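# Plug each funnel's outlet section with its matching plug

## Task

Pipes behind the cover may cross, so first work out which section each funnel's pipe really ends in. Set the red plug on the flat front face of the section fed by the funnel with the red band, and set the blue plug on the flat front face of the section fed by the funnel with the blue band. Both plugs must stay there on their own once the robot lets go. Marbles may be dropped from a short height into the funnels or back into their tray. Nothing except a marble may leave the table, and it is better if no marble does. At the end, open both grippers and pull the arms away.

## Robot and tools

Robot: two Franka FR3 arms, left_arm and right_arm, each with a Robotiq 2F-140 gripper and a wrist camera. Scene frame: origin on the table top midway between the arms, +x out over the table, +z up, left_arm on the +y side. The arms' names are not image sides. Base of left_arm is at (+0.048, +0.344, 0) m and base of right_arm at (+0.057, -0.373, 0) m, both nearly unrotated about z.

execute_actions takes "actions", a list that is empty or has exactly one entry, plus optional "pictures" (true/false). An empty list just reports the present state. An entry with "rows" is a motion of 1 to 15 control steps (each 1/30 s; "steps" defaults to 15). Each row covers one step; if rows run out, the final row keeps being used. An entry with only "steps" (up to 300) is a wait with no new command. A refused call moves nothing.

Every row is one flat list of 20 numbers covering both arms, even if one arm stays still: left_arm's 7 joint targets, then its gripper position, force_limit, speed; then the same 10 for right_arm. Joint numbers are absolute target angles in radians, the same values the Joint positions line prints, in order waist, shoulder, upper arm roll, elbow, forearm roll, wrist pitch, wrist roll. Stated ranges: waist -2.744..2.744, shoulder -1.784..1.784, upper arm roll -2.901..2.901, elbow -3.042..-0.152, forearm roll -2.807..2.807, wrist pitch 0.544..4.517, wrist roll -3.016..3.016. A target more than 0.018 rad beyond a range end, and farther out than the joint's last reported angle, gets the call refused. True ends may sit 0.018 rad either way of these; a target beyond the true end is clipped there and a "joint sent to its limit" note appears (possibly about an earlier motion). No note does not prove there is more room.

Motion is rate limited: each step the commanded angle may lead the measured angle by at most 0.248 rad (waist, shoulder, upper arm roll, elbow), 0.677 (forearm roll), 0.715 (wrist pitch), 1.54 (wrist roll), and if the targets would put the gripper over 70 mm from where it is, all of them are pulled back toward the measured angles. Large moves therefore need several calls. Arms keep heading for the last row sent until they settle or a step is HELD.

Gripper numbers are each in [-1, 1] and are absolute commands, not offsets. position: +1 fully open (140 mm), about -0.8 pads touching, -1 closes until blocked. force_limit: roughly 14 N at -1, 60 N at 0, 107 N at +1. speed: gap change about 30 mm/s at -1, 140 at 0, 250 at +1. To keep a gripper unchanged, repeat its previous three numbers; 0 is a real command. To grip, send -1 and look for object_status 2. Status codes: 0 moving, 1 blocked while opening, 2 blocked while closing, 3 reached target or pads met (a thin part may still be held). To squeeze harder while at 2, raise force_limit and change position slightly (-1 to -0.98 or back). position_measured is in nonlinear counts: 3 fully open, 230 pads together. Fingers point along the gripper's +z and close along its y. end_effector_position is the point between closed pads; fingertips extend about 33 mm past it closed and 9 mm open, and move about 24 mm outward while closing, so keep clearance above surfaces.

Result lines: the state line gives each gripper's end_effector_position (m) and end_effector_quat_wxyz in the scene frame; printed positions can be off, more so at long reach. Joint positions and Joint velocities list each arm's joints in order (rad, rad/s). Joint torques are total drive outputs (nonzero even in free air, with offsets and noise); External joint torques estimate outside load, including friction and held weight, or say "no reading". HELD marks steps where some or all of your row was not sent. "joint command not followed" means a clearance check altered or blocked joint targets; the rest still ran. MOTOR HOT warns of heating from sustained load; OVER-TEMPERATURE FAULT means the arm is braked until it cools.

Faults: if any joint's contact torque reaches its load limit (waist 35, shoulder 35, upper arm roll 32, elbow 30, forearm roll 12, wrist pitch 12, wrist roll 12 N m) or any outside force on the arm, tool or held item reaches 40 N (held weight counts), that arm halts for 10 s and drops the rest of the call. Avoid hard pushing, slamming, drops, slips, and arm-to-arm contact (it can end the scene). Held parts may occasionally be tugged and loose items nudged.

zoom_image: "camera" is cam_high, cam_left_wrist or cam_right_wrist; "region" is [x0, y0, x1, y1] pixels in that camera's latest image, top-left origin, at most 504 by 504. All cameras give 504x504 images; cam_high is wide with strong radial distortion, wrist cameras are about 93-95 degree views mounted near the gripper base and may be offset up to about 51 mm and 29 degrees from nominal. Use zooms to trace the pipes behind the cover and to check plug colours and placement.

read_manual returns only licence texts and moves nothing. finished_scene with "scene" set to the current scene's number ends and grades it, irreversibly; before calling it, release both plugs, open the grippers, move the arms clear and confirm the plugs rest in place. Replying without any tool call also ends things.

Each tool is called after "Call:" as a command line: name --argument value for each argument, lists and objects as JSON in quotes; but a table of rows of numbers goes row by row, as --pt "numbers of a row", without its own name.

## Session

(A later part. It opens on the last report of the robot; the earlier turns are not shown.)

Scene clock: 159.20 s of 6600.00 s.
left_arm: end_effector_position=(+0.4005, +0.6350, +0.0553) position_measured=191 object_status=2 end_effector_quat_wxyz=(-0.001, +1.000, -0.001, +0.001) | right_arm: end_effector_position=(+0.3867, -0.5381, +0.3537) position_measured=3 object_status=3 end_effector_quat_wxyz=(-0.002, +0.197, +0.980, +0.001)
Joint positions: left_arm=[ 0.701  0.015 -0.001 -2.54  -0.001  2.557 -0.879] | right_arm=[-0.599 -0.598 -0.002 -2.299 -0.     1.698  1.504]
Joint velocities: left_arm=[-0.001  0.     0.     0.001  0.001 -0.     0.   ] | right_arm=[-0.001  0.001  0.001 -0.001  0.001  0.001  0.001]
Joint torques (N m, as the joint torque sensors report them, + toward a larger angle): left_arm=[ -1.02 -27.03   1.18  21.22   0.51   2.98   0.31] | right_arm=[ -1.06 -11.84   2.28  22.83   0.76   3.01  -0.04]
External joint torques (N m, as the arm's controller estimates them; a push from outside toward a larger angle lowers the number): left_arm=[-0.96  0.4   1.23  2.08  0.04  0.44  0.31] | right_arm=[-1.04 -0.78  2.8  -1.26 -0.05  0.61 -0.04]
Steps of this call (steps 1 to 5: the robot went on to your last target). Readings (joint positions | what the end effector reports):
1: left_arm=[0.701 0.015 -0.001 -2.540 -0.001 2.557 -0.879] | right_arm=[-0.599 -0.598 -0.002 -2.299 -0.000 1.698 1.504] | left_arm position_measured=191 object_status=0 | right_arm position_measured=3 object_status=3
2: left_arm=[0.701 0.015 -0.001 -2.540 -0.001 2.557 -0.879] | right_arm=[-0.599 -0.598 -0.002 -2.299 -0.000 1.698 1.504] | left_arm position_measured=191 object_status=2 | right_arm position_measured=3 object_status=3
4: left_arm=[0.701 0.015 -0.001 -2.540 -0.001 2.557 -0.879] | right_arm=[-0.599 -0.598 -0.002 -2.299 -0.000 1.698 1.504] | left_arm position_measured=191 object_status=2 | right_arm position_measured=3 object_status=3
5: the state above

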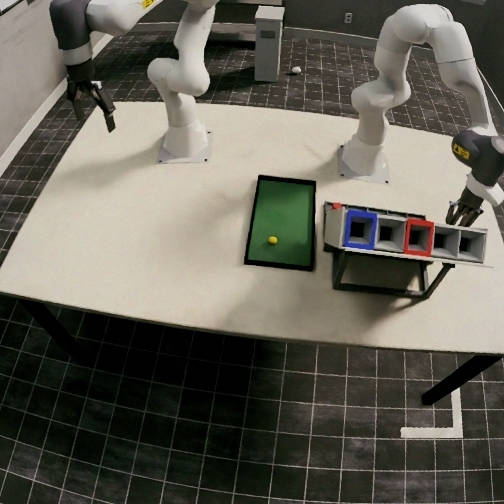

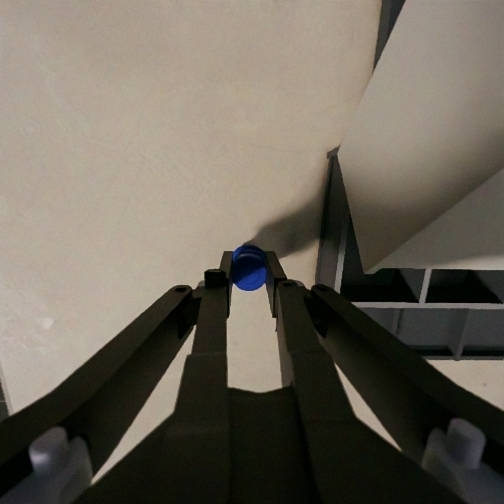

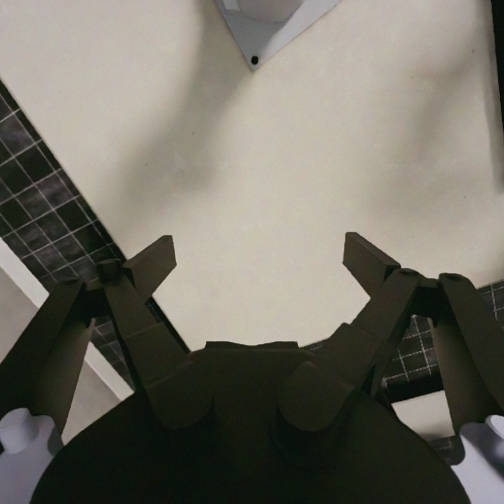

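Call:
execute_actions --actions '[{"rows":[[0.7,-0.04,0,-2.53,0,2.44,-0.875,-1,-0.4,-0.5,-0.6,-0.6,0,-2.3,0,1.7,1.5,1,0,0],[0.7,-0.04,0,-2.53,0,2.44,-0.875,-1,-0.4,-0.5,-0.6,-0.6,0,-2.3,0,1.7,1.5,1,0,0],[0.7,-0.04,0,-2.53,0,2.44,-0.875,-1,-0.4,-0.5,-0.6,-0.6,0,-2.3,0,1.7,1.5,1,0,0],[0.72,-0.11,0,-2.52,0,2.36,-0.875,-1,-0.4,-0.5,-0.6,-0.6,0,-2.3,0,1.7,1.5,1,0,0],[0.72,-0.11,0,-2.52,0,2.36,-0.875,-1,-0.4,-0.5,-0.6,-0.6,0,-2.3,0,1.7,1.5,1,0,0],[0.72,-0.11,0,-2.52,0,2.36,-0.875,-1,-0.4,-0.5,-0.6,-0.6,0,-2.3,0,1.7,1.5,1,0,0],[0.76,-0.19,0,-2.52,0,2.3,-0.9,-1,-0.4,-0.5,-0.6,-0.6,0,-2.3,0,1.7,1.5,1,0,0],[0.76,-0.19,0,-2.52,0,2.3,-0.9,-1,-0.4,-0.5,-0.6,-0.6,0,-2.3,0,1.7,1.5,1,0,0],[0.76,-0.19,0,-2.52,0,2.3,-0.9,-1,-0.4,-0.5,-0.6,-0.6,0,-2.3,0,1.7,1.5,1,0,0],[0.82,-0.3,0,-2.6,0,2.29,-0.95,-1,-0.4,-0.5,-0.6,-0.6,0,-2.3,0,1.7,1.5,1,0,0]],"steps":15}]' --pictures false

Call:
execute_actions --actions '[{"rows":[[0.82,-0.662,0,-2.87,0,2.18,-1.2,-1,-0.4,-0.5,-0.6,-0.6,0,-2.3,0,1.7,1.5,1,0,0]],"steps":15}]' --pictures false

Call:
execute_actions --actions '[{"rows":[[0.3,-0.662,0,-2.893,0,2.184,-1.6,-1,-0.4,-0.5,-0.6,-0.6,0,-2.3,0,1.7,1.5,1,0,0]],"steps":10}]' --pictures false

Call:
execute_actions --actions '[{"rows":[[-0.14,-0.662,0,-2.893,0,2.186,-1.72,-1,-0.4,-0.5,-0.6,-0.6,0,-2.3,0,1.7,1.5,1,0,0]],"steps":15}]' --pictures false

Call:
execute_actions --actions '[{"steps":8}]'

Call:
execute_actions --actions '[{"rows":[[-0.14,-0.606,0,-2.923,0,2.32,-1.72,-1,-0.4,-0.5,-0.6,-0.6,0,-2.3,0,1.7,1.5,1,0,0],[-0.14,-0.606,0,-2.923,0,2.32,-1.72,-1,-0.4,-0.5,-0.6,-0.6,0,-2.3,0,1.7,1.5,1,0,0],[-0.14,-0.606,0,-2.923,0,2.32,-1.72,-1,-0.4,-0.5,-0.6,-0.6,0,-2.3,0,1.7,1.5,1,0,0],[-0.14,-0.606,0,-2.923,0,2.32,-1.72,-1,-0.4,-0.5,-0.6,-0.6,0,-2.3,0,1.7,1.5,1,0,0],[-0.14,-0.606,0,-2.923,0,2.32,-1.72,-1,-0.4,-0.5,-0.6,-0.6,0,-2.3,0,1.7,1.5,1,0,0],[-0.14,-0.55,0,-2.95,0,2.36,-1.72,-1,-0.4,-0.5,-0.6,-0.6,0,-2.3,0,1.7,1.5,1,0,0]],"steps":15}]'

Scene clock: 172.10 s of 6600.00 s.
left_arm: end_effector_position=(+0.3425, +0.6518, +0.1506) position_measured=191 object_status=2 end_effector_quat_wxyz=(-0.008, +0.997, +0.075, +0.010) | right_arm: end_effector_position=(+0.3867, -0.5381, +0.3537) position_measured=3 object_status=3 end_effector_quat_wxyz=(-0.002, +0.197, +0.980, +0.001)
Joint positions: left_arm=[ 0.814 -0.293  0.003 -2.588 -0.001  2.321 -0.914] | right_arm=[-0.599 -0.598 -0.002 -2.299 -0.     1.698  1.504]
Joint velocities: left_arm=[ 0.068 -0.117 -0.001 -0.111 -0.001 -0.166 -0.109] | right_arm=[ 0.002 -0.    -0.001  0.     0.002 -0.     0.   ]
Joint torques (N m, as the joint torque sensors report them, + toward a larger angle): left_arm=[ -0.83 -17.47  -2.9   22.67   0.68   2.14  -0.02] | right_arm=[ -1.21 -12.59   2.16  22.73   0.7    2.93  -0.14]
External joint torques (N m, as the arm's controller estimates them; a push from outside toward a larger angle lowers the number): left_arm=[ 0.64 -1.01 -0.36  1.29  0.   -0.33 -0.02] | right_arm=[-1.22 -1.44  2.66 -1.46 -0.12  0.5  -0.15]
Steps of this call (steps 1 to 15: the robot went on to your last target; steps 16 to 90: nothing new was sent; then 9.40 s passed at rest; steps 91 to 105: all 15 steps of this action). Readings (joint positions | what the end effector reports):
91: left_arm=[0.701 0.007 -0.001 -2.540 -0.001 2.537 -0.879] | right_arm=[-0.599 -0.598 -0.002 -2.299 -0.000 1.698 1.504] | left_arm position_measured=191 object_status=2 | right_arm position_measured=3 object_status=3
92: left_arm=[0.701 -0.006 -0.001 -2.539 -0.001 2.519 -0.879] | right_arm=[-0.599 -0.598 -0.002 -2.299 -0.000 1.698 1.504] | left_arm position_measured=191 object_status=2 | right_arm position_measured=3 object_status=3
94: left_arm=[0.704 -0.037 -0.003 -2.535 -0.001 2.480 -0.879] | right_arm=[-0.599 -0.598 -0.002 -2.299 -0.000 1.698 1.504] | left_arm position_measured=191 object_status=2 | right_arm position_measured=3 object_status=3
98: left_arm=[0.734 -0.134 -0.004 -2.525 -0.001 2.396 -0.882] | right_arm=[-0.599 -0.598 -0.002 -2.299 -0.000 1.698 1.504] | left_arm position_measured=191 object_status=2 | right_arm position_measured=3 object_status=3
105: the state above

Scene clock: 172.60 s of 6600.00 s.
left_arm: end_effector_position=(+0.2627, +0.5692, +0.1505) position_measured=191 object_status=2 end_effector_quat_wxyz=(+0.006, +0.983, +0.185, -0.007) | right_arm: end_effector_position=(+0.3867, -0.5381, +0.3537) position_measured=3 object_status=3 end_effector_quat_wxyz=(-0.002, +0.197, +0.980, +0.001)
Joint positions: left_arm=[ 0.818 -0.658  0.002 -2.868 -0.     2.191 -1.133] | right_arm=[-0.599 -0.598 -0.002 -2.299 -0.     1.698  1.504]
Joint velocities: left_arm=[-0.001 -0.008 -0.002 -0.013  0.    -0.053 -0.208] | right_arm=[-0.001  0.002 -0.     0.    -0.     0.001 -0.001]
Joint torques (N m, as the joint torque sensors report them, + toward a larger angle): left_arm=[ 1.44 -8.02 -2.04 24.62  0.69  2.22  0.05] | right_arm=[ -0.51 -12.41   2.32  22.95   0.8    3.07   0.01]
External joint torques (N m, as the arm's controller estimates them; a push from outside toward a larger angle lowers the number): left_arm=[ 1.47  0.17 -1.41  1.3  -0.01 -0.34  0.04] | right_arm=[-0.49 -1.43  2.83 -1.08 -0.01  0.68  0.01]
Steps of this call (steps 1 to 15: all 15 steps of this action). Readings (joint positions | what the end effector reports):
1: left_arm=[0.815 -0.323 0.003 -2.620 -0.000 2.313 -0.929] | right_arm=[-0.599 -0.598 -0.002 -2.299 -0.000 1.698 1.504] | left_arm position_measured=191 object_status=2 | right_arm position_measured=3 object_status=3
2: left_arm=[0.815 -0.368 0.003 -2.666 -0.000 2.300 -0.944] | right_arm=[-0.599 -0.598 -0.002 -2.299 -0.000 1.698 1.504] | left_arm position_measured=191 object_status=2 | right_arm position_measured=3 object_status=3
4: left_arm=[0.816 -0.488 0.002 -2.767 -0.000 2.265 -0.986] | right_arm=[-0.599 -0.598 -0.002 -2.299 -0.000 1.698 1.504] | left_arm position_measured=191 object_status=2 | right_arm position_measured=3 object_status=3
8: left_arm=[0.818 -0.637 0.002 -2.850 -0.000 2.218 -1.061] | right_arm=[-0.599 -0.598 -0.002 -2.299 -0.000 1.698 1.504] | left_arm position_measured=191 object_status=2 | right_arm position_measured=3 object_status=3
15: the state above

Scene clock: 172.93 s of 6600.00 s.
left_arm: end_effector_position=(+0.3334, +0.4349, +0.1411) position_measured=191 object_status=2 end_effector_quat_wxyz=(+0.003, +0.996, +0.083, -0.021) | right_arm: end_effector_position=(+0.3867, -0.5381, +0.3537) position_measured=3 object_status=3 end_effector_quat_wxyz=(-0.002, +0.197, +0.980, +0.001)
Joint positions: left_arm=[ 0.32  -0.66  -0.005 -2.891  0.     2.188 -1.431] | right_arm=[-0.599 -0.598 -0.002 -2.299 -0.     1.698  1.504]
Joint velocities: left_arm=[-0.253 -0.     0.006 -0.017 -0.    -0.01  -0.544] | right_arm=[ 0.     0.001 -0.     0.001 -0.     0.001  0.   ]
Joint torques (N m, as the joint torque sensors report them, + toward a larger angle): left_arm=[ 0.82 -8.32  1.98 24.57  0.54  2.04 -0.08] | right_arm=[ -0.18 -11.6    1.46  22.2    0.73   3.14   0.01]
External joint torques (N m, as the arm's controller estimates them; a push from outside toward a larger angle lowers the number): left_arm=[-1.3  -0.51  0.93  1.78 -0.16 -0.39 -0.07] | right_arm=[-0.18 -0.44  1.95 -1.97 -0.08  0.72  0.01]
Steps of this call (steps 1 to 10: all 10 steps of this action). Readings (joint positions | what the end effector reports):
1: left_arm=[0.765 -0.660 0.014 -2.873 0.000 2.191 -1.174] | right_arm=[-0.599 -0.598 -0.002 -2.299 -0.000 1.698 1.504] | left_arm position_measured=191 object_status=2 | right_arm position_measured=3 object_status=3
2: left_arm=[0.696 -0.660 0.012 -2.878 0.000 2.191 -1.213] | right_arm=[-0.599 -0.598 -0.002 -2.299 -0.000 1.698 1.504] | left_arm position_measured=191 object_status=2 | right_arm position_measured=3 object_status=3
4: left_arm=[0.551 -0.660 0.006 -2.884 0.000 2.190 -1.282] | right_arm=[-0.599 -0.598 -0.002 -2.299 -0.000 1.698 1.504] | left_arm position_measured=191 object_status=2 | right_arm position_measured=3 object_status=3
8: left_arm=[0.347 -0.660 -0.005 -2.889 0.000 2.189 -1.391] | right_arm=[-0.599 -0.598 -0.002 -2.299 -0.000 1.698 1.504] | left_arm position_measured=191 object_status=2 | right_arm position_measured=3 object_status=3
10: the state above

Scene clock: 173.43 s of 6600.00 s.
left_arm: end_effector_position=(+0.3437, +0.3003, +0.1406) position_measured=191 object_status=2 end_effector_quat_wxyz=(-0.004, +0.999, -0.030, -0.021) | right_arm: end_effector_position=(+0.3867, -0.5381, +0.3537) position_measured=3 object_status=3 end_effector_quat_wxyz=(-0.002, +0.197, +0.980, +0.001)
Joint positions: left_arm=[-0.137 -0.66  -0.002 -2.892  0.001  2.188 -1.659] | right_arm=[-0.599 -0.598 -0.002 -2.299 -0.     1.698  1.504]
Joint velocities: left_arm=[-0.015 -0.001  0.008 -0.001  0.001  0.    -0.189] | right_arm=[-0.     0.001 -0.001  0.    -0.    -0.001 -0.001]
Joint torques (N m, as the joint torque sensors report them, + toward a larger angle): left_arm=[-1.06 -8.07  0.38 23.62  0.4   2.16 -0.04] | right_arm=[ -0.77 -11.92   2.05  23.28   0.71   2.95   0.  ]
External joint torques (N m, as the arm's controller estimates them; a push from outside toward a larger angle lowers the number): left_arm=[-1.17 -0.32  0.92  0.88 -0.3  -0.25 -0.04] | right_arm=[-0.79 -0.82  2.51 -0.82 -0.1   0.55  0.  ]
Steps of this call (steps 1 to 15: all 15 steps of this action). Readings (joint positions | what the end effector reports):
1: left_arm=[0.262 -0.660 0.008 -2.891 0.001 2.188 -1.459] | right_arm=[-0.599 -0.598 -0.002 -2.299 -0.000 1.698 1.504] | left_arm position_measured=191 object_status=2 | right_arm position_measured=3 object_status=3
2: left_arm=[0.188 -0.660 0.007 -2.892 0.001 2.188 -1.484] | right_arm=[-0.599 -0.598 -0.002 -2.299 -0.000 1.698 1.504] | left_arm position_measured=191 object_status=2 | right_arm position_measured=3 object_status=3
4: left_arm=[0.041 -0.660 0.003 -2.891 0.001 2.188 -1.526] | right_arm=[-0.599 -0.598 -0.002 -2.299 -0.000 1.698 1.504] | left_arm position_measured=191 object_status=2 | right_arm position_measured=3 object_status=3
8: left_arm=[-0.109 -0.660 -0.005 -2.891 0.001 2.188 -1.593] | right_arm=[-0.599 -0.598 -0.002 -2.299 -0.000 1.698 1.504] | left_arm position_measured=191 object_status=2 | right_arm position_measured=3 object_status=3
15: the state above

Scene clock: 173.70 s of 6600.00 s.
left_arm: end_effector_position=(+0.3436, +0.3000, +0.1406) position_measured=191 object_status=2 end_effector_quat_wxyz=(-0.004, +1.000, -0.014, -0.021) | right_arm: end_effector_position=(+0.3867, -0.5381, +0.3537) position_measured=3 object_status=3 end_effector_quat_wxyz=(-0.002, +0.197, +0.980, +0.001)
Joint positions: left_arm=[-0.138 -0.66  -0.002 -2.892  0.001  2.188 -1.692] | right_arm=[-0.599 -0.598 -0.002 -2.299 -0.     1.698  1.504]
Joint velocities: left_arm=[-0.002  0.     0.    -0.001  0.001  0.001 -0.078] | right_arm=[ 0.001 -0.001  0.     0.001 -0.002  0.     0.001]
Joint torques (N m, as the joint torque sensors report them, + toward a larger angle): left_arm=[-1.93 -7.83 -0.56 23.97  0.39  2.09 -0.01] | right_arm=[  0.   -11.77   1.34  22.65   0.71   2.98  -0.12]
External joint torques (N m, as the arm's controller estimates them; a push from outside toward a larger angle lowers the number): left_arm=[-1.91 -0.13  0.04  1.3  -0.31 -0.32 -0.01] | right_arm=[-0.02 -0.52  1.8  -1.57 -0.11  0.56 -0.12]
Steps of this call (steps 1 to 8: the robot went on to your last target). Readings (joint positions | what the end effector reports):
1: left_arm=[-0.137 -0.660 -0.002 -2.892 0.001 2.188 -1.665] | right_arm=[-0.599 -0.598 -0.002 -2.299 -0.000 1.698 1.504] | left_arm position_measured=191 object_status=2 | right_arm position_measured=3 object_status=3
2: left_arm=[-0.137 -0.660 -0.002 -2.892 0.001 2.188 -1.670] | right_arm=[-0.599 -0.598 -0.002 -2.299 -0.000 1.698 1.504] | left_arm position_measured=191 object_status=2 | right_arm position_measured=3 object_status=3
4: left_arm=[-0.138 -0.660 -0.002 -2.892 0.001 2.188 -1.679] | right_arm=[-0.599 -0.598 -0.002 -2.299 -0.000 1.698 1.504] | left_arm position_measured=191 object_status=2 | right_arm position_measured=3 object_status=3
8: the state above

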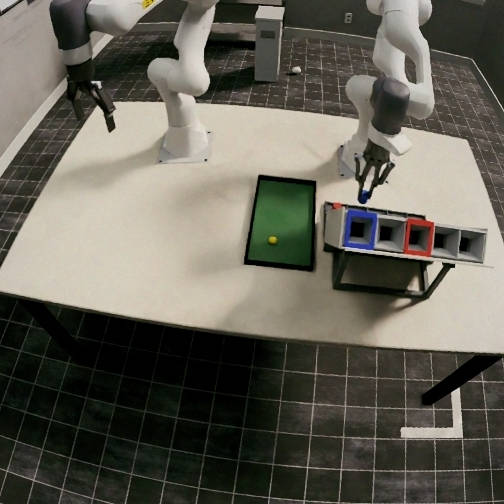

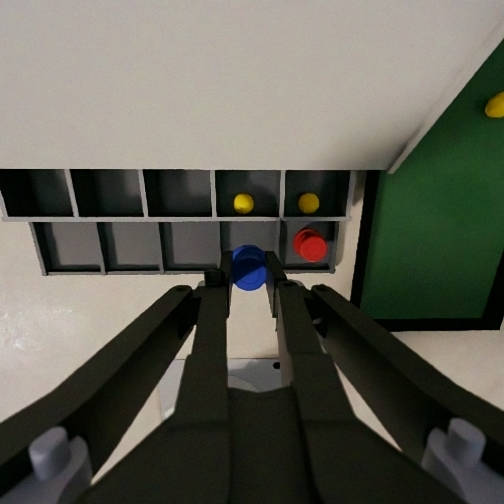

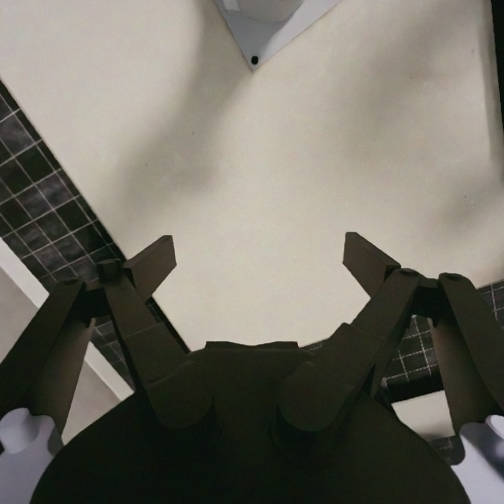

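Scene clock: 174.20 s of 6600.00 s.
left_arm: end_effector_position=(+0.3404, +0.3004, +0.0958) position_measured=191 object_status=2 end_effector_quat_wxyz=(-0.005, +1.000, -0.005, -0.026) | right_arm: end_effector_position=(+0.3867, -0.5381, +0.3537) position_measured=3 object_status=3 end_effector_quat_wxyz=(-0.002, +0.197, +0.980, +0.001)
Joint positions: left_arm=[-0.138 -0.552 -0.002 -2.95   0.001  2.344 -1.711] | right_arm=[-0.599 -0.598 -0.002 -2.299 -0.     1.698  1.504]
Joint velocities: left_arm=[ 0.     0.     0.    -0.001  0.002  0.08  -0.015] | right_arm=[ 0.     0.    -0.001  0.001 -0.    -0.001 -0.   ]
Joint torques (N m, as the joint torque sensors report them, + toward a larger angle): left_arm=[-1.01 -7.34 -0.3  22.69  0.35  2.75 -0.05] | right_arm=[  0.   -11.72   1.92  23.27   0.83   3.02   0.05]
External joint torques (N m, as the arm's controller estimates them; a push from outside toward a larger angle lowers the number): left_arm=[-1.02  2.16  0.21  1.85 -0.25  0.42 -0.04] | right_arm=[ 0.05 -0.53  2.48 -0.92  0.02  0.6   0.05]
Steps of this call (steps 1 to 15: all 15 steps of this action). Readings (joint positions | what the end effector reports):
1: left_arm=[-0.138 -0.652 -0.002 -2.896 0.001 2.211 -1.695] | right_arm=[-0.599 -0.598 -0.002 -2.299 -0.000 1.698 1.504] | left_arm position_measured=191 object_status=2 | right_arm position_measured=3 object_status=3
2: left_arm=[-0.138 -0.638 -0.002 -2.903 0.001 2.231 -1.697] | right_arm=[-0.599 -0.598 -0.002 -2.299 -0.000 1.698 1.504] | left_arm position_measured=191 object_status=2 | right_arm position_measured=3 object_status=3
4: left_arm=[-0.138 -0.618 -0.002 -2.916 0.001 2.258 -1.701] | right_arm=[-0.599 -0.598 -0.002 -2.299 -0.000 1.698 1.504] | left_arm position_measured=191 object_status=2 | right_arm position_measured=3 object_status=3
8: left_arm=[-0.138 -0.572 -0.002 -2.938 0.001 2.309 -1.706] | right_arm=[-0.599 -0.598 -0.002 -2.299 -0.000 1.698 1.504] | left_arm position_measured=191 object_status=2 | right_arm position_measured=3 object_status=3
15: the state above

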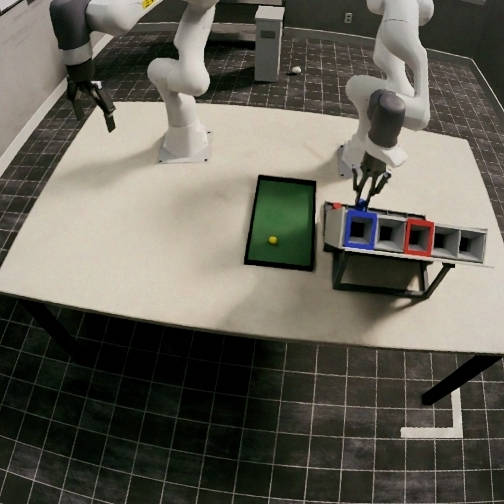

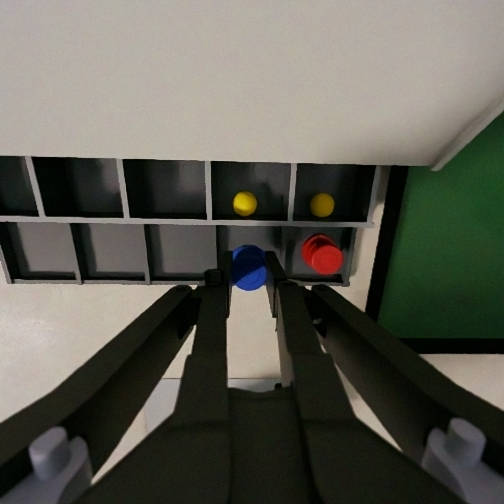

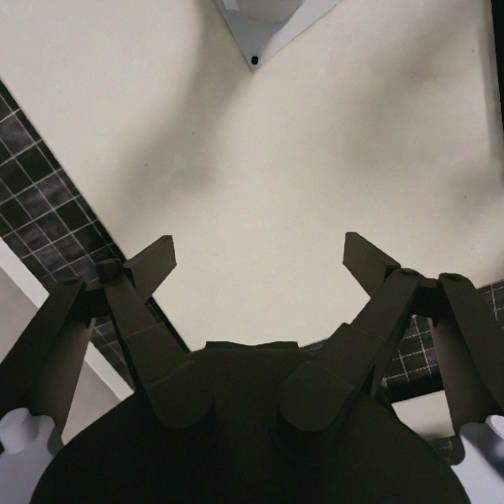

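Call:
execute_actions --actions '[{"rows":[[-0.14,-0.515,0,-2.962,0,2.46,-1.72,-1,-0.4,-0.5,-0.6,-0.6,0,-2.3,0,1.7,1.5,1,0,0],[-0.14,-0.515,0,-2.962,0,2.46,-1.72,-1,-0.4,-0.5,-0.6,-0.6,0,-2.3,0,1.7,1.5,1,0,0],[-0.14,-0.515,0,-2.962,0,2.46,-1.72,-1,-0.4,-0.5,-0.6,-0.6,0,-2.3,0,1.7,1.5,1,0,0],[-0.14,-0.515,0,-2.962,0,2.46,-1.72,-1,-0.4,-0.5,-0.6,-0.6,0,-2.3,0,1.7,1.5,1,0,0],[-0.14,-0.48,0,-2.973,0,2.495,-1.72,-1,-0.4,-0.5,-0.6,-0.6,0,-2.3,0,1.7,1.5,1,0,0],[-0.14,-0.48,0,-2.973,0,2.495,-1.72,-1,-0.4,-0.5,-0.6,-0.6,0,-2.3,0,1.7,1.5,1,0,0],[-0.14,-0.48,0,-2.973,0,2.495,-1.72,-1,-0.4,-0.5,-0.6,-0.6,0,-2.3,0,1.7,1.5,1,0,0],[-0.14,-0.48,0,-2.973,0,2.495,-1.72,-1,-0.4,-0.5,-0.6,-0.6,0,-2.3,0,1.7,1.5,1,0,0],[-0.14,-0.48,0,-2.973,0,2.495,-1.72,-1,-0.4,-0.5,-0.6,-0.6,0,-2.3,0,1.7,1.5,1,0,0],[-0.14,-0.445,0,-2.982,0,2.495,-1.72,-1,-0.4,-0.5,-0.6,-0.6,0,-2.3,0,1.7,1.5,1,0,0]],"steps":15}]' --pictures false

Call:
execute_actions --actions '[{"steps":8}]' --pictures false

Call:
execute_actions --actions '[{"rows":[[-0.14,-0.445,0,-2.982,0,2.495,-1.72,-0.25,-0.4,-0.5,-0.6,-0.6,0,-2.3,0,1.7,1.5,1,0,0]],"steps":10}]' --pictures false

Call:
execute_actions --actions '[{"rows":[[-0.14,-0.5,0,-2.966,0,2.37,-1.72,-0.25,-0.4,-0.5,-0.6,-0.6,0,-2.3,0,1.7,1.5,1,0,0],[-0.14,-0.5,0,-2.966,0,2.37,-1.72,-0.25,-0.4,-0.5,-0.6,-0.6,0,-2.3,0,1.7,1.5,1,0,0],[-0.14,-0.5,0,-2.966,0,2.37,-1.72,-0.25,-0.4,-0.5,-0.6,-0.6,0,-2.3,0,1.7,1.5,1,0,0],[-0.14,-0.5,0,-2.966,0,2.37,-1.72,-0.25,-0.4,-0.5,-0.6,-0.6,0,-2.3,0,1.7,1.5,1,0,0],[-0.14,-0.55,0,-2.95,0,2.3,-1.72,-0.25,-0.4,-0.5,-0.6,-0.6,0,-2.3,0,1.7,1.5,1,0,0],[-0.14,-0.55,0,-2.95,0,2.3,-1.72,-0.25,-0.4,-0.5,-0.6,-0.6,0,-2.3,0,1.7,1.5,1,0,0],[-0.14,-0.55,0,-2.95,0,2.3,-1.72,-0.25,-0.4,-0.5,-0.6,-0.6,0,-2.3,0,1.7,1.5,1,0,0],[-0.14,-0.606,0,-2.923,0,2.21,-1.72,-0.25,-0.4,-0.5,-0.6,-0.6,0,-2.3,0,1.7,1.5,1,0,0],[-0.14,-0.606,0,-2.923,0,2.21,-1.72,-0.25,-0.4,-0.5,-0.6,-0.6,0,-2.3,0,1.7,1.5,1,0,0],[-0.14,-0.606,0,-2.923,0,2.21,-1.72,-0.25,-0.4,-0.5,-0.6,-0.6,0,-2.3,0,1.7,1.5,1,0,0],[-0.14,-0.68,0,-2.885,0,2.13,-1.72,-0.25,-0.4,-0.5,-0.6,-0.6,0,-2.3,0,1.7,1.5,1,0,0]],"steps":15}]' --pictures false

Call:
execute_actions --actions '[{"rows":[[-0.14,-0.9,0,-2.7,0,1.75,-1.72,-0.25,-0.4,-0.5,-0.6,-0.6,0,-2.3,0,1.7,1.5,1,0,0]],"steps":15}]' --pictures false

Call:
execute_actions --actions '[{"steps":12}]'

Scene clock: 191.00 s of 6600.00 s.
left_arm: end_effector_position=(+0.3408, +0.3003, +0.0632) position_measured=191 object_status=2 end_effector_quat_wxyz=(-0.004, +1.000, -0.002, -0.025) | right_arm: end_effector_position=(+0.3867, -0.5381, +0.3537) position_measured=3 object_status=3 end_effector_quat_wxyz=(-0.002, +0.197, +0.980, +0.001)
Joint positions: left_arm=[-0.138 -0.449 -0.001 -2.982  0.001  2.482 -1.716] | right_arm=[-0.599 -0.598 -0.002 -2.299 -0.     1.698  1.504]
Joint velocities: left_arm=[-0.001  0.041  0.    -0.013 -0.     0.049  0.   ] | right_arm=[ 0.     0.     0.001 -0.001 -0.    -0.001  0.002]
Joint torques (N m, as the joint torque sensors report them, + toward a larger angle): left_arm=[ -0.92 -10.83  -0.06  20.86   0.18   2.95  -0.02] | right_arm=[ -1.22 -11.63   2.5   23.35   0.77   2.92  -0.04]
External joint torques (N m, as the arm's controller estimates them; a push from outside toward a larger angle lowers the number): left_arm=[-0.9   1.67  0.38  0.56 -0.33  0.32 -0.02] | right_arm=[-1.21 -0.48  3.   -0.77 -0.05  0.51 -0.04]
Steps of this call (steps 1 to 30: the robot went on to your last target; steps 31 to 90: nothing new was sent; then 13.30 s passed at rest; steps 91 to 105: all 15 steps of this action). Readings (joint positions | what the end effector reports):
91: left_arm=[-0.138 -0.546 -0.002 -2.952 0.001 2.374 -1.716] | right_arm=[-0.599 -0.598 -0.002 -2.299 -0.000 1.698 1.504] | left_arm position_measured=191 object_status=2 | right_arm position_measured=3 object_status=3
92: left_arm=[-0.138 -0.536 -0.002 -2.954 0.001 2.390 -1.716] | right_arm=[-0.599 -0.598 -0.002 -2.299 -0.000 1.698 1.504] | left_arm position_measured=191 object_status=2 | right_arm position_measured=3 object_status=3
94: left_arm=[-0.138 -0.524 -0.002 -2.959 0.001 2.411 -1.716] | right_arm=[-0.599 -0.598 -0.002 -2.299 -0.000 1.698 1.504] | left_arm position_measured=191 object_status=2 | right_arm position_measured=3 object_status=3
98: left_arm=[-0.138 -0.489 -0.002 -2.970 0.001 2.455 -1.716] | right_arm=[-0.599 -0.598 -0.002 -2.299 -0.000 1.698 1.504] | left_arm position_measured=191 object_status=2 | right_arm position_measured=3 object_status=3
105: the state above

Scene clock: 191.27 s of 6600.00 s.
left_arm: end_effector_position=(+0.3417, +0.3002, +0.0632) position_measured=191 object_status=2 end_effector_quat_wxyz=(-0.004, +1.000, -0.002, -0.023) | right_arm: end_effector_position=(+0.3867, -0.5381, +0.3537) position_measured=3 object_status=3 end_effector_quat_wxyz=(-0.002, +0.197, +0.980, +0.001)
Joint positions: left_arm=[-0.138 -0.448 -0.001 -2.982  0.001  2.486 -1.716] | right_arm=[-0.599 -0.598 -0.002 -2.299 -0.     1.698  1.504]
Joint velocities: left_arm=[ 0.001 -0.    -0.001  0.001 -0.001  0.    -0.   ] | right_arm=[-0.001  0.002  0.    -0.002 -0.001 -0.     0.   ]
Joint torques (N m, as the joint torque sensors report them, + toward a larger angle): left_arm=[-2.31 -8.92 -0.06 20.34  0.32  3.71 -0.01] | right_arm=[ -0.59 -12.32   2.17  23.05   0.72   3.02   0.01]
External joint torques (N m, as the arm's controller estimates them; a push from outside toward a larger angle lowers the number): left_arm=[-2.3   2.48  0.38  1.04 -0.18  1.31 -0.01] | right_arm=[-0.6  -1.4   2.65 -0.93 -0.09  0.62  0.01]
Steps of this call (steps 1 to 8: the robot went on to your last target). Readings (joint positions | what the end effector reports):
1: left_arm=[-0.138 -0.448 -0.001 -2.982 0.001 2.484 -1.716] | right_arm=[-0.599 -0.598 -0.002 -2.299 -0.000 1.698 1.504] | left_arm position_measured=191 object_status=2 | right_arm position_measured=3 object_status=3
2: left_arm=[-0.138 -0.448 -0.001 -2.982 0.001 2.484 -1.716] | right_arm=[-0.599 -0.598 -0.002 -2.299 -0.000 1.698 1.504] | left_arm position_measured=191 object_status=2 | right_arm position_measured=3 object_status=3
4: left_arm=[-0.138 -0.448 -0.001 -2.982 0.001 2.485 -1.716] | right_arm=[-0.599 -0.598 -0.002 -2.299 -0.000 1.698 1.504] | left_arm position_measured=191 object_status=2 | right_arm position_measured=3 object_status=3
8: the state above

Scene clock: 191.60 s of 6600.00 s.
left_arm: end_effector_position=(+0.3432, +0.2999, +0.0634) position_measured=160 object_status=0 end_effector_quat_wxyz=(-0.004, +1.000, -0.002, -0.021) | right_arm: end_effector_position=(+0.3867, -0.5381, +0.3537) position_measured=3 object_status=3 end_effector_quat_wxyz=(-0.002, +0.197, +0.980, +0.001)
Joint positions: left_arm=[-0.138 -0.448 -0.001 -2.982  0.001  2.491 -1.716] | right_arm=[-0.599 -0.598 -0.002 -2.299 -0.     1.698  1.504]
Joint velocities: left_arm=[-0.001  0.001 -0.001  0.001 -0.     0.007 -0.   ] | right_arm=[ 0.001 -0.    -0.    -0.002  0.001 -0.001 -0.002]
Joint torques (N m, as the joint torque sensors report them, + toward a larger angle): left_arm=[-2.5  -9.43  0.98 21.04  0.2   2.81 -0.02] | right_arm=[ -0.23 -11.98   1.54  23.01   0.79   3.05  -0.12]
External joint torques (N m, as the arm's controller estimates them; a push from outside toward a larger angle lowers the number): left_arm=[-2.46  2.    1.43  1.67 -0.31  0.39 -0.02] | right_arm=[-0.28 -0.9   1.97 -1.01 -0.02  0.66 -0.12]
Steps of this call (steps 1 to 10: all 10 steps of this action). Readings (joint positions | what the end effector reports):
1: left_arm=[-0.138 -0.448 -0.001 -2.982 0.001 2.486 -1.716] | right_arm=[-0.599 -0.598 -0.002 -2.299 -0.000 1.698 1.504] | left_arm position_measured=191 object_status=0 | right_arm position_measured=3 object_status=3
2: left_arm=[-0.138 -0.448 -0.001 -2.982 0.001 2.486 -1.716] | right_arm=[-0.599 -0.598 -0.002 -2.299 -0.000 1.698 1.504] | left_arm position_measured=191 object_status=0 | right_arm position_measured=3 object_status=3
4: left_arm=[-0.138 -0.448 -0.001 -2.982 0.001 2.488 -1.716] | right_arm=[-0.599 -0.598 -0.002 -2.299 -0.000 1.698 1.504] | left_arm position_measured=178 object_status=0 | right_arm position_measured=3 object_status=3
8: left_arm=[-0.138 -0.448 -0.001 -2.982 0.001 2.491 -1.716] | right_arm=[-0.599 -0.598 -0.002 -2.299 -0.000 1.698 1.504] | left_arm position_measured=161 object_status=0 | right_arm position_measured=3 object_status=3
10: the state above

Scene clock: 192.10 s of 6600.00 s.
left_arm: end_effector_position=(+0.3507, +0.2989, +0.1464) position_measured=160 object_status=3 end_effector_quat_wxyz=(-0.002, +1.000, -0.002, -0.009) | right_arm: end_effector_position=(+0.3867, -0.5381, +0.3537) position_measured=3 object_status=3 end_effector_quat_wxyz=(-0.002, +0.197, +0.980, +0.001)
Joint positions: left_arm=[-0.138 -0.67  -0.001 -2.887  0.001  2.197 -1.716] | right_arm=[-0.599 -0.598 -0.002 -2.299 -0.     1.698  1.504]
Joint velocities: left_arm=[ 0.    -0.185 -0.001  0.107 -0.001 -0.359  0.001] | right_arm=[-0.    -0.     0.001  0.002  0.001 -0.001  0.002]
Joint torques (N m, as the joint torque sensors report them, + toward a larger angle): left_arm=[-2.14 -4.24  0.34 19.8   0.41  1.32 -0.05] | right_arm=[ -0.96 -11.92   1.65  22.88   0.73   3.07   0.03]
External joint torques (N m, as the arm's controller estimates them; a push from outside toward a larger angle lowers the number): left_arm=[-2.16 -1.57  0.93  1.35 -0.26 -0.43 -0.05] | right_arm=[-1.01 -0.65  2.08 -1.38 -0.09  0.65  0.03]
Steps of this call (steps 1 to 15: all 15 steps of this action). Readings (joint positions | what the end effector reports):
1: left_arm=[-0.138 -0.457 -0.001 -2.980 0.001 2.471 -1.716] | right_arm=[-0.599 -0.598 -0.002 -2.299 -0.000 1.698 1.504] | left_arm position_measured=160 object_status=0 | right_arm position_measured=3 object_status=3
2: left_arm=[-0.138 -0.470 -0.001 -2.977 0.001 2.452 -1.716] | right_arm=[-0.599 -0.598 -0.002 -2.299 -0.000 1.698 1.504] | left_arm position_measured=160 object_status=0 | right_arm position_measured=3 object_status=3
4: left_arm=[-0.138 -0.488 -0.001 -2.970 0.001 2.427 -1.716] | right_arm=[-0.599 -0.598 -0.002 -2.299 -0.000 1.698 1.504] | left_arm position_measured=160 object_status=3 | right_arm position_measured=3 object_status=3
8: left_arm=[-0.138 -0.547 -0.001 -2.951 0.001 2.343 -1.716] | right_arm=[-0.599 -0.598 -0.002 -2.299 -0.000 1.698 1.504] | left_arm position_measured=160 object_status=3 | right_arm position_measured=3 object_status=3
15: the state above

Scene clock: 192.60 s of 6600.00 s.
left_arm: end_effector_position=(+0.3239, +0.3030, +0.2675) position_measured=160 object_status=3 end_effector_quat_wxyz=(-0.002, +1.000, -0.002, -0.008) | right_arm: end_effector_position=(+0.3867, -0.5381, +0.3537) position_measured=3 object_status=3 end_effector_quat_wxyz=(-0.002, +0.197, +0.980, +0.001)
Joint positions: left_arm=[-0.138 -0.9   -0.001 -2.699  0.001  1.783 -1.716] | right_arm=[-0.599 -0.598 -0.002 -2.299 -0.     1.698  1.504]
Joint velocities: left_arm=[-0.    -0.001  0.     0.     0.    -0.185  0.   ] | right_arm=[ 0.     0.001 -0.001 -0.001 -0.    -0.001 -0.   ]
Joint torques (N m, as the joint torque sensors report them, + toward a larger angle): left_arm=[-1.56 -0.73 -0.22 25.68  0.57  2.11 -0.07] | right_arm=[ -1.31 -12.02   2.1   23.05   0.79   3.01   0.04]
External joint torques (N m, as the arm's controller estimates them; a push from outside toward a larger angle lowers the number): left_arm=[-1.56  1.66  0.53  0.99 -0.3  -0.46 -0.07] | right_arm=[-1.28 -0.94  2.63 -1.02 -0.02  0.6   0.04]
Steps of this call (steps 1 to 15: all 15 steps of this action). Readings (joint positions | what the end effector reports):
1: left_arm=[-0.138 -0.693 -0.001 -2.870 0.001 2.149 -1.716] | right_arm=[-0.599 -0.598 -0.002 -2.299 -0.000 1.698 1.504] | left_arm position_measured=160 object_status=3 | right_arm position_measured=3 object_status=3
2: left_arm=[-0.138 -0.729 -0.001 -2.841 0.001 2.102 -1.716] | right_arm=[-0.599 -0.598 -0.002 -2.299 -0.000 1.698 1.504] | left_arm position_measured=160 object_status=3 | right_arm position_measured=3 object_status=3
4: left_arm=[-0.138 -0.806 -0.001 -2.775 0.001 2.009 -1.716] | right_arm=[-0.599 -0.598 -0.002 -2.299 -0.000 1.698 1.504] | left_arm position_measured=160 object_status=3 | right_arm position_measured=3 object_status=3
8: left_arm=[-0.138 -0.894 -0.001 -2.702 0.001 1.875 -1.716] | right_arm=[-0.599 -0.598 -0.002 -2.299 -0.000 1.698 1.504] | left_arm position_measured=160 object_status=3 | right_arm position_measured=3 object_status=3
15: the state above

Scene clock: 193.00 s of 6600.00 s.
left_arm: end_effector_position=(+0.3152, +0.3043, +0.2653) position_measured=160 object_status=3 end_effector_quat_wxyz=(-0.004, +1.000, -0.002, -0.022) | right_arm: end_effector_position=(+0.3867, -0.5381, +0.3537) position_measured=3 object_status=3 end_effector_quat_wxyz=(-0.002, +0.197, +0.980, +0.001)
Joint positions: left_arm=[-0.138 -0.9   -0.001 -2.699  0.001  1.755 -1.716] | right_arm=[-0.599 -0.598 -0.002 -2.299 -0.     1.698  1.504]
Joint velocities: left_arm=[-0.001  0.001  0.     0.002  0.    -0.016 -0.001] | right_arm=[-0.001 -0.    -0.     0.001  0.001  0.001 -0.001]
Joint torques (N m, as the joint torque sensors report them, + toward a larger angle): left_arm=[-1.54 -1.54  0.22 25.81  0.54  1.99 -0.03] | right_arm=[ -1.06 -12.03   2.9   23.17   0.77   3.06  -0.03]
External joint torques (N m, as the arm's controller estimates them; a push from outside toward a larger angle lowers the number): left_arm=[-1.53  0.57  0.99  1.49 -0.33 -0.42 -0.03] | right_arm=[-1.05 -0.86  3.39 -1.01 -0.05  0.65 -0.03]
Steps of this call (steps 1 to 12: the robot went on to your last target). Readings (joint positions | what the end effector reports):
1: left_arm=[-0.138 -0.900 -0.001 -2.699 0.001 1.777 -1.716] | right_arm=[-0.599 -0.598 -0.002 -2.299 -0.000 1.698 1.504] | left_arm position_measured=160 object_status=3 | right_arm position_measured=3 object_status=3
2: left_arm=[-0.138 -0.900 -0.001 -2.699 0.001 1.773 -1.716] | right_arm=[-0.599 -0.598 -0.002 -2.299 -0.000 1.698 1.504] | left_arm position_measured=160 object_status=3 | right_arm position_measured=3 object_status=3
4: left_arm=[-0.138 -0.900 -0.001 -2.699 0.001 1.766 -1.716] | right_arm=[-0.599 -0.598 -0.002 -2.299 -0.000 1.698 1.504] | left_arm position_measured=160 object_status=3 | right_arm position_measured=3 object_status=3
8: left_arm=[-0.138 -0.900 -0.001 -2.699 0.001 1.759 -1.716] | right_arm=[-0.599 -0.598 -0.002 -2.299 -0.000 1.698 1.504] | left_arm position_measured=160 object_status=3 | right_arm position_measured=3 object_status=3
12: the state above

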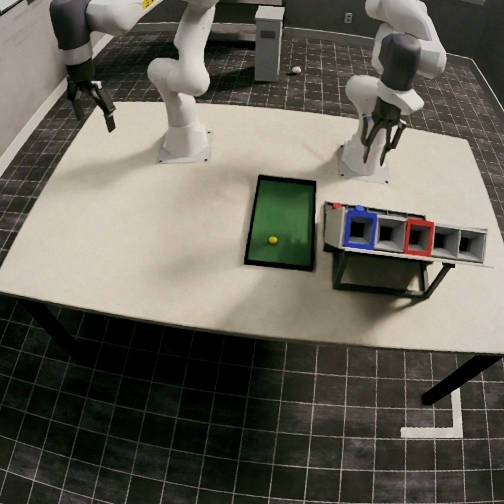

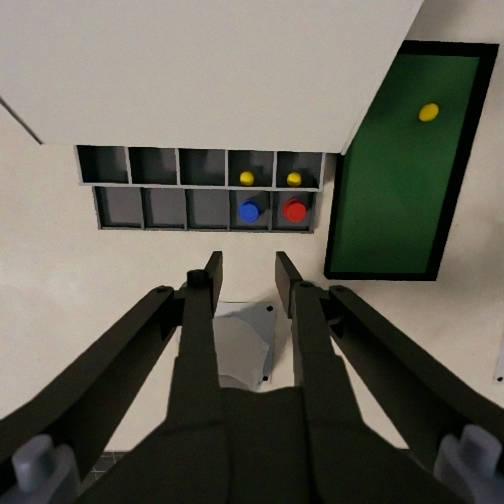

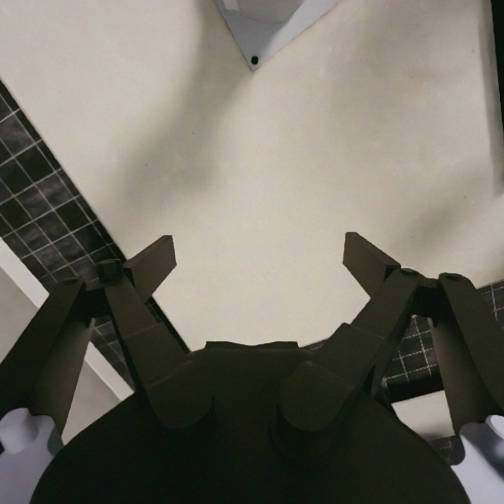

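Call:
finished_scene --scene 2

The scene is finished: the task was done.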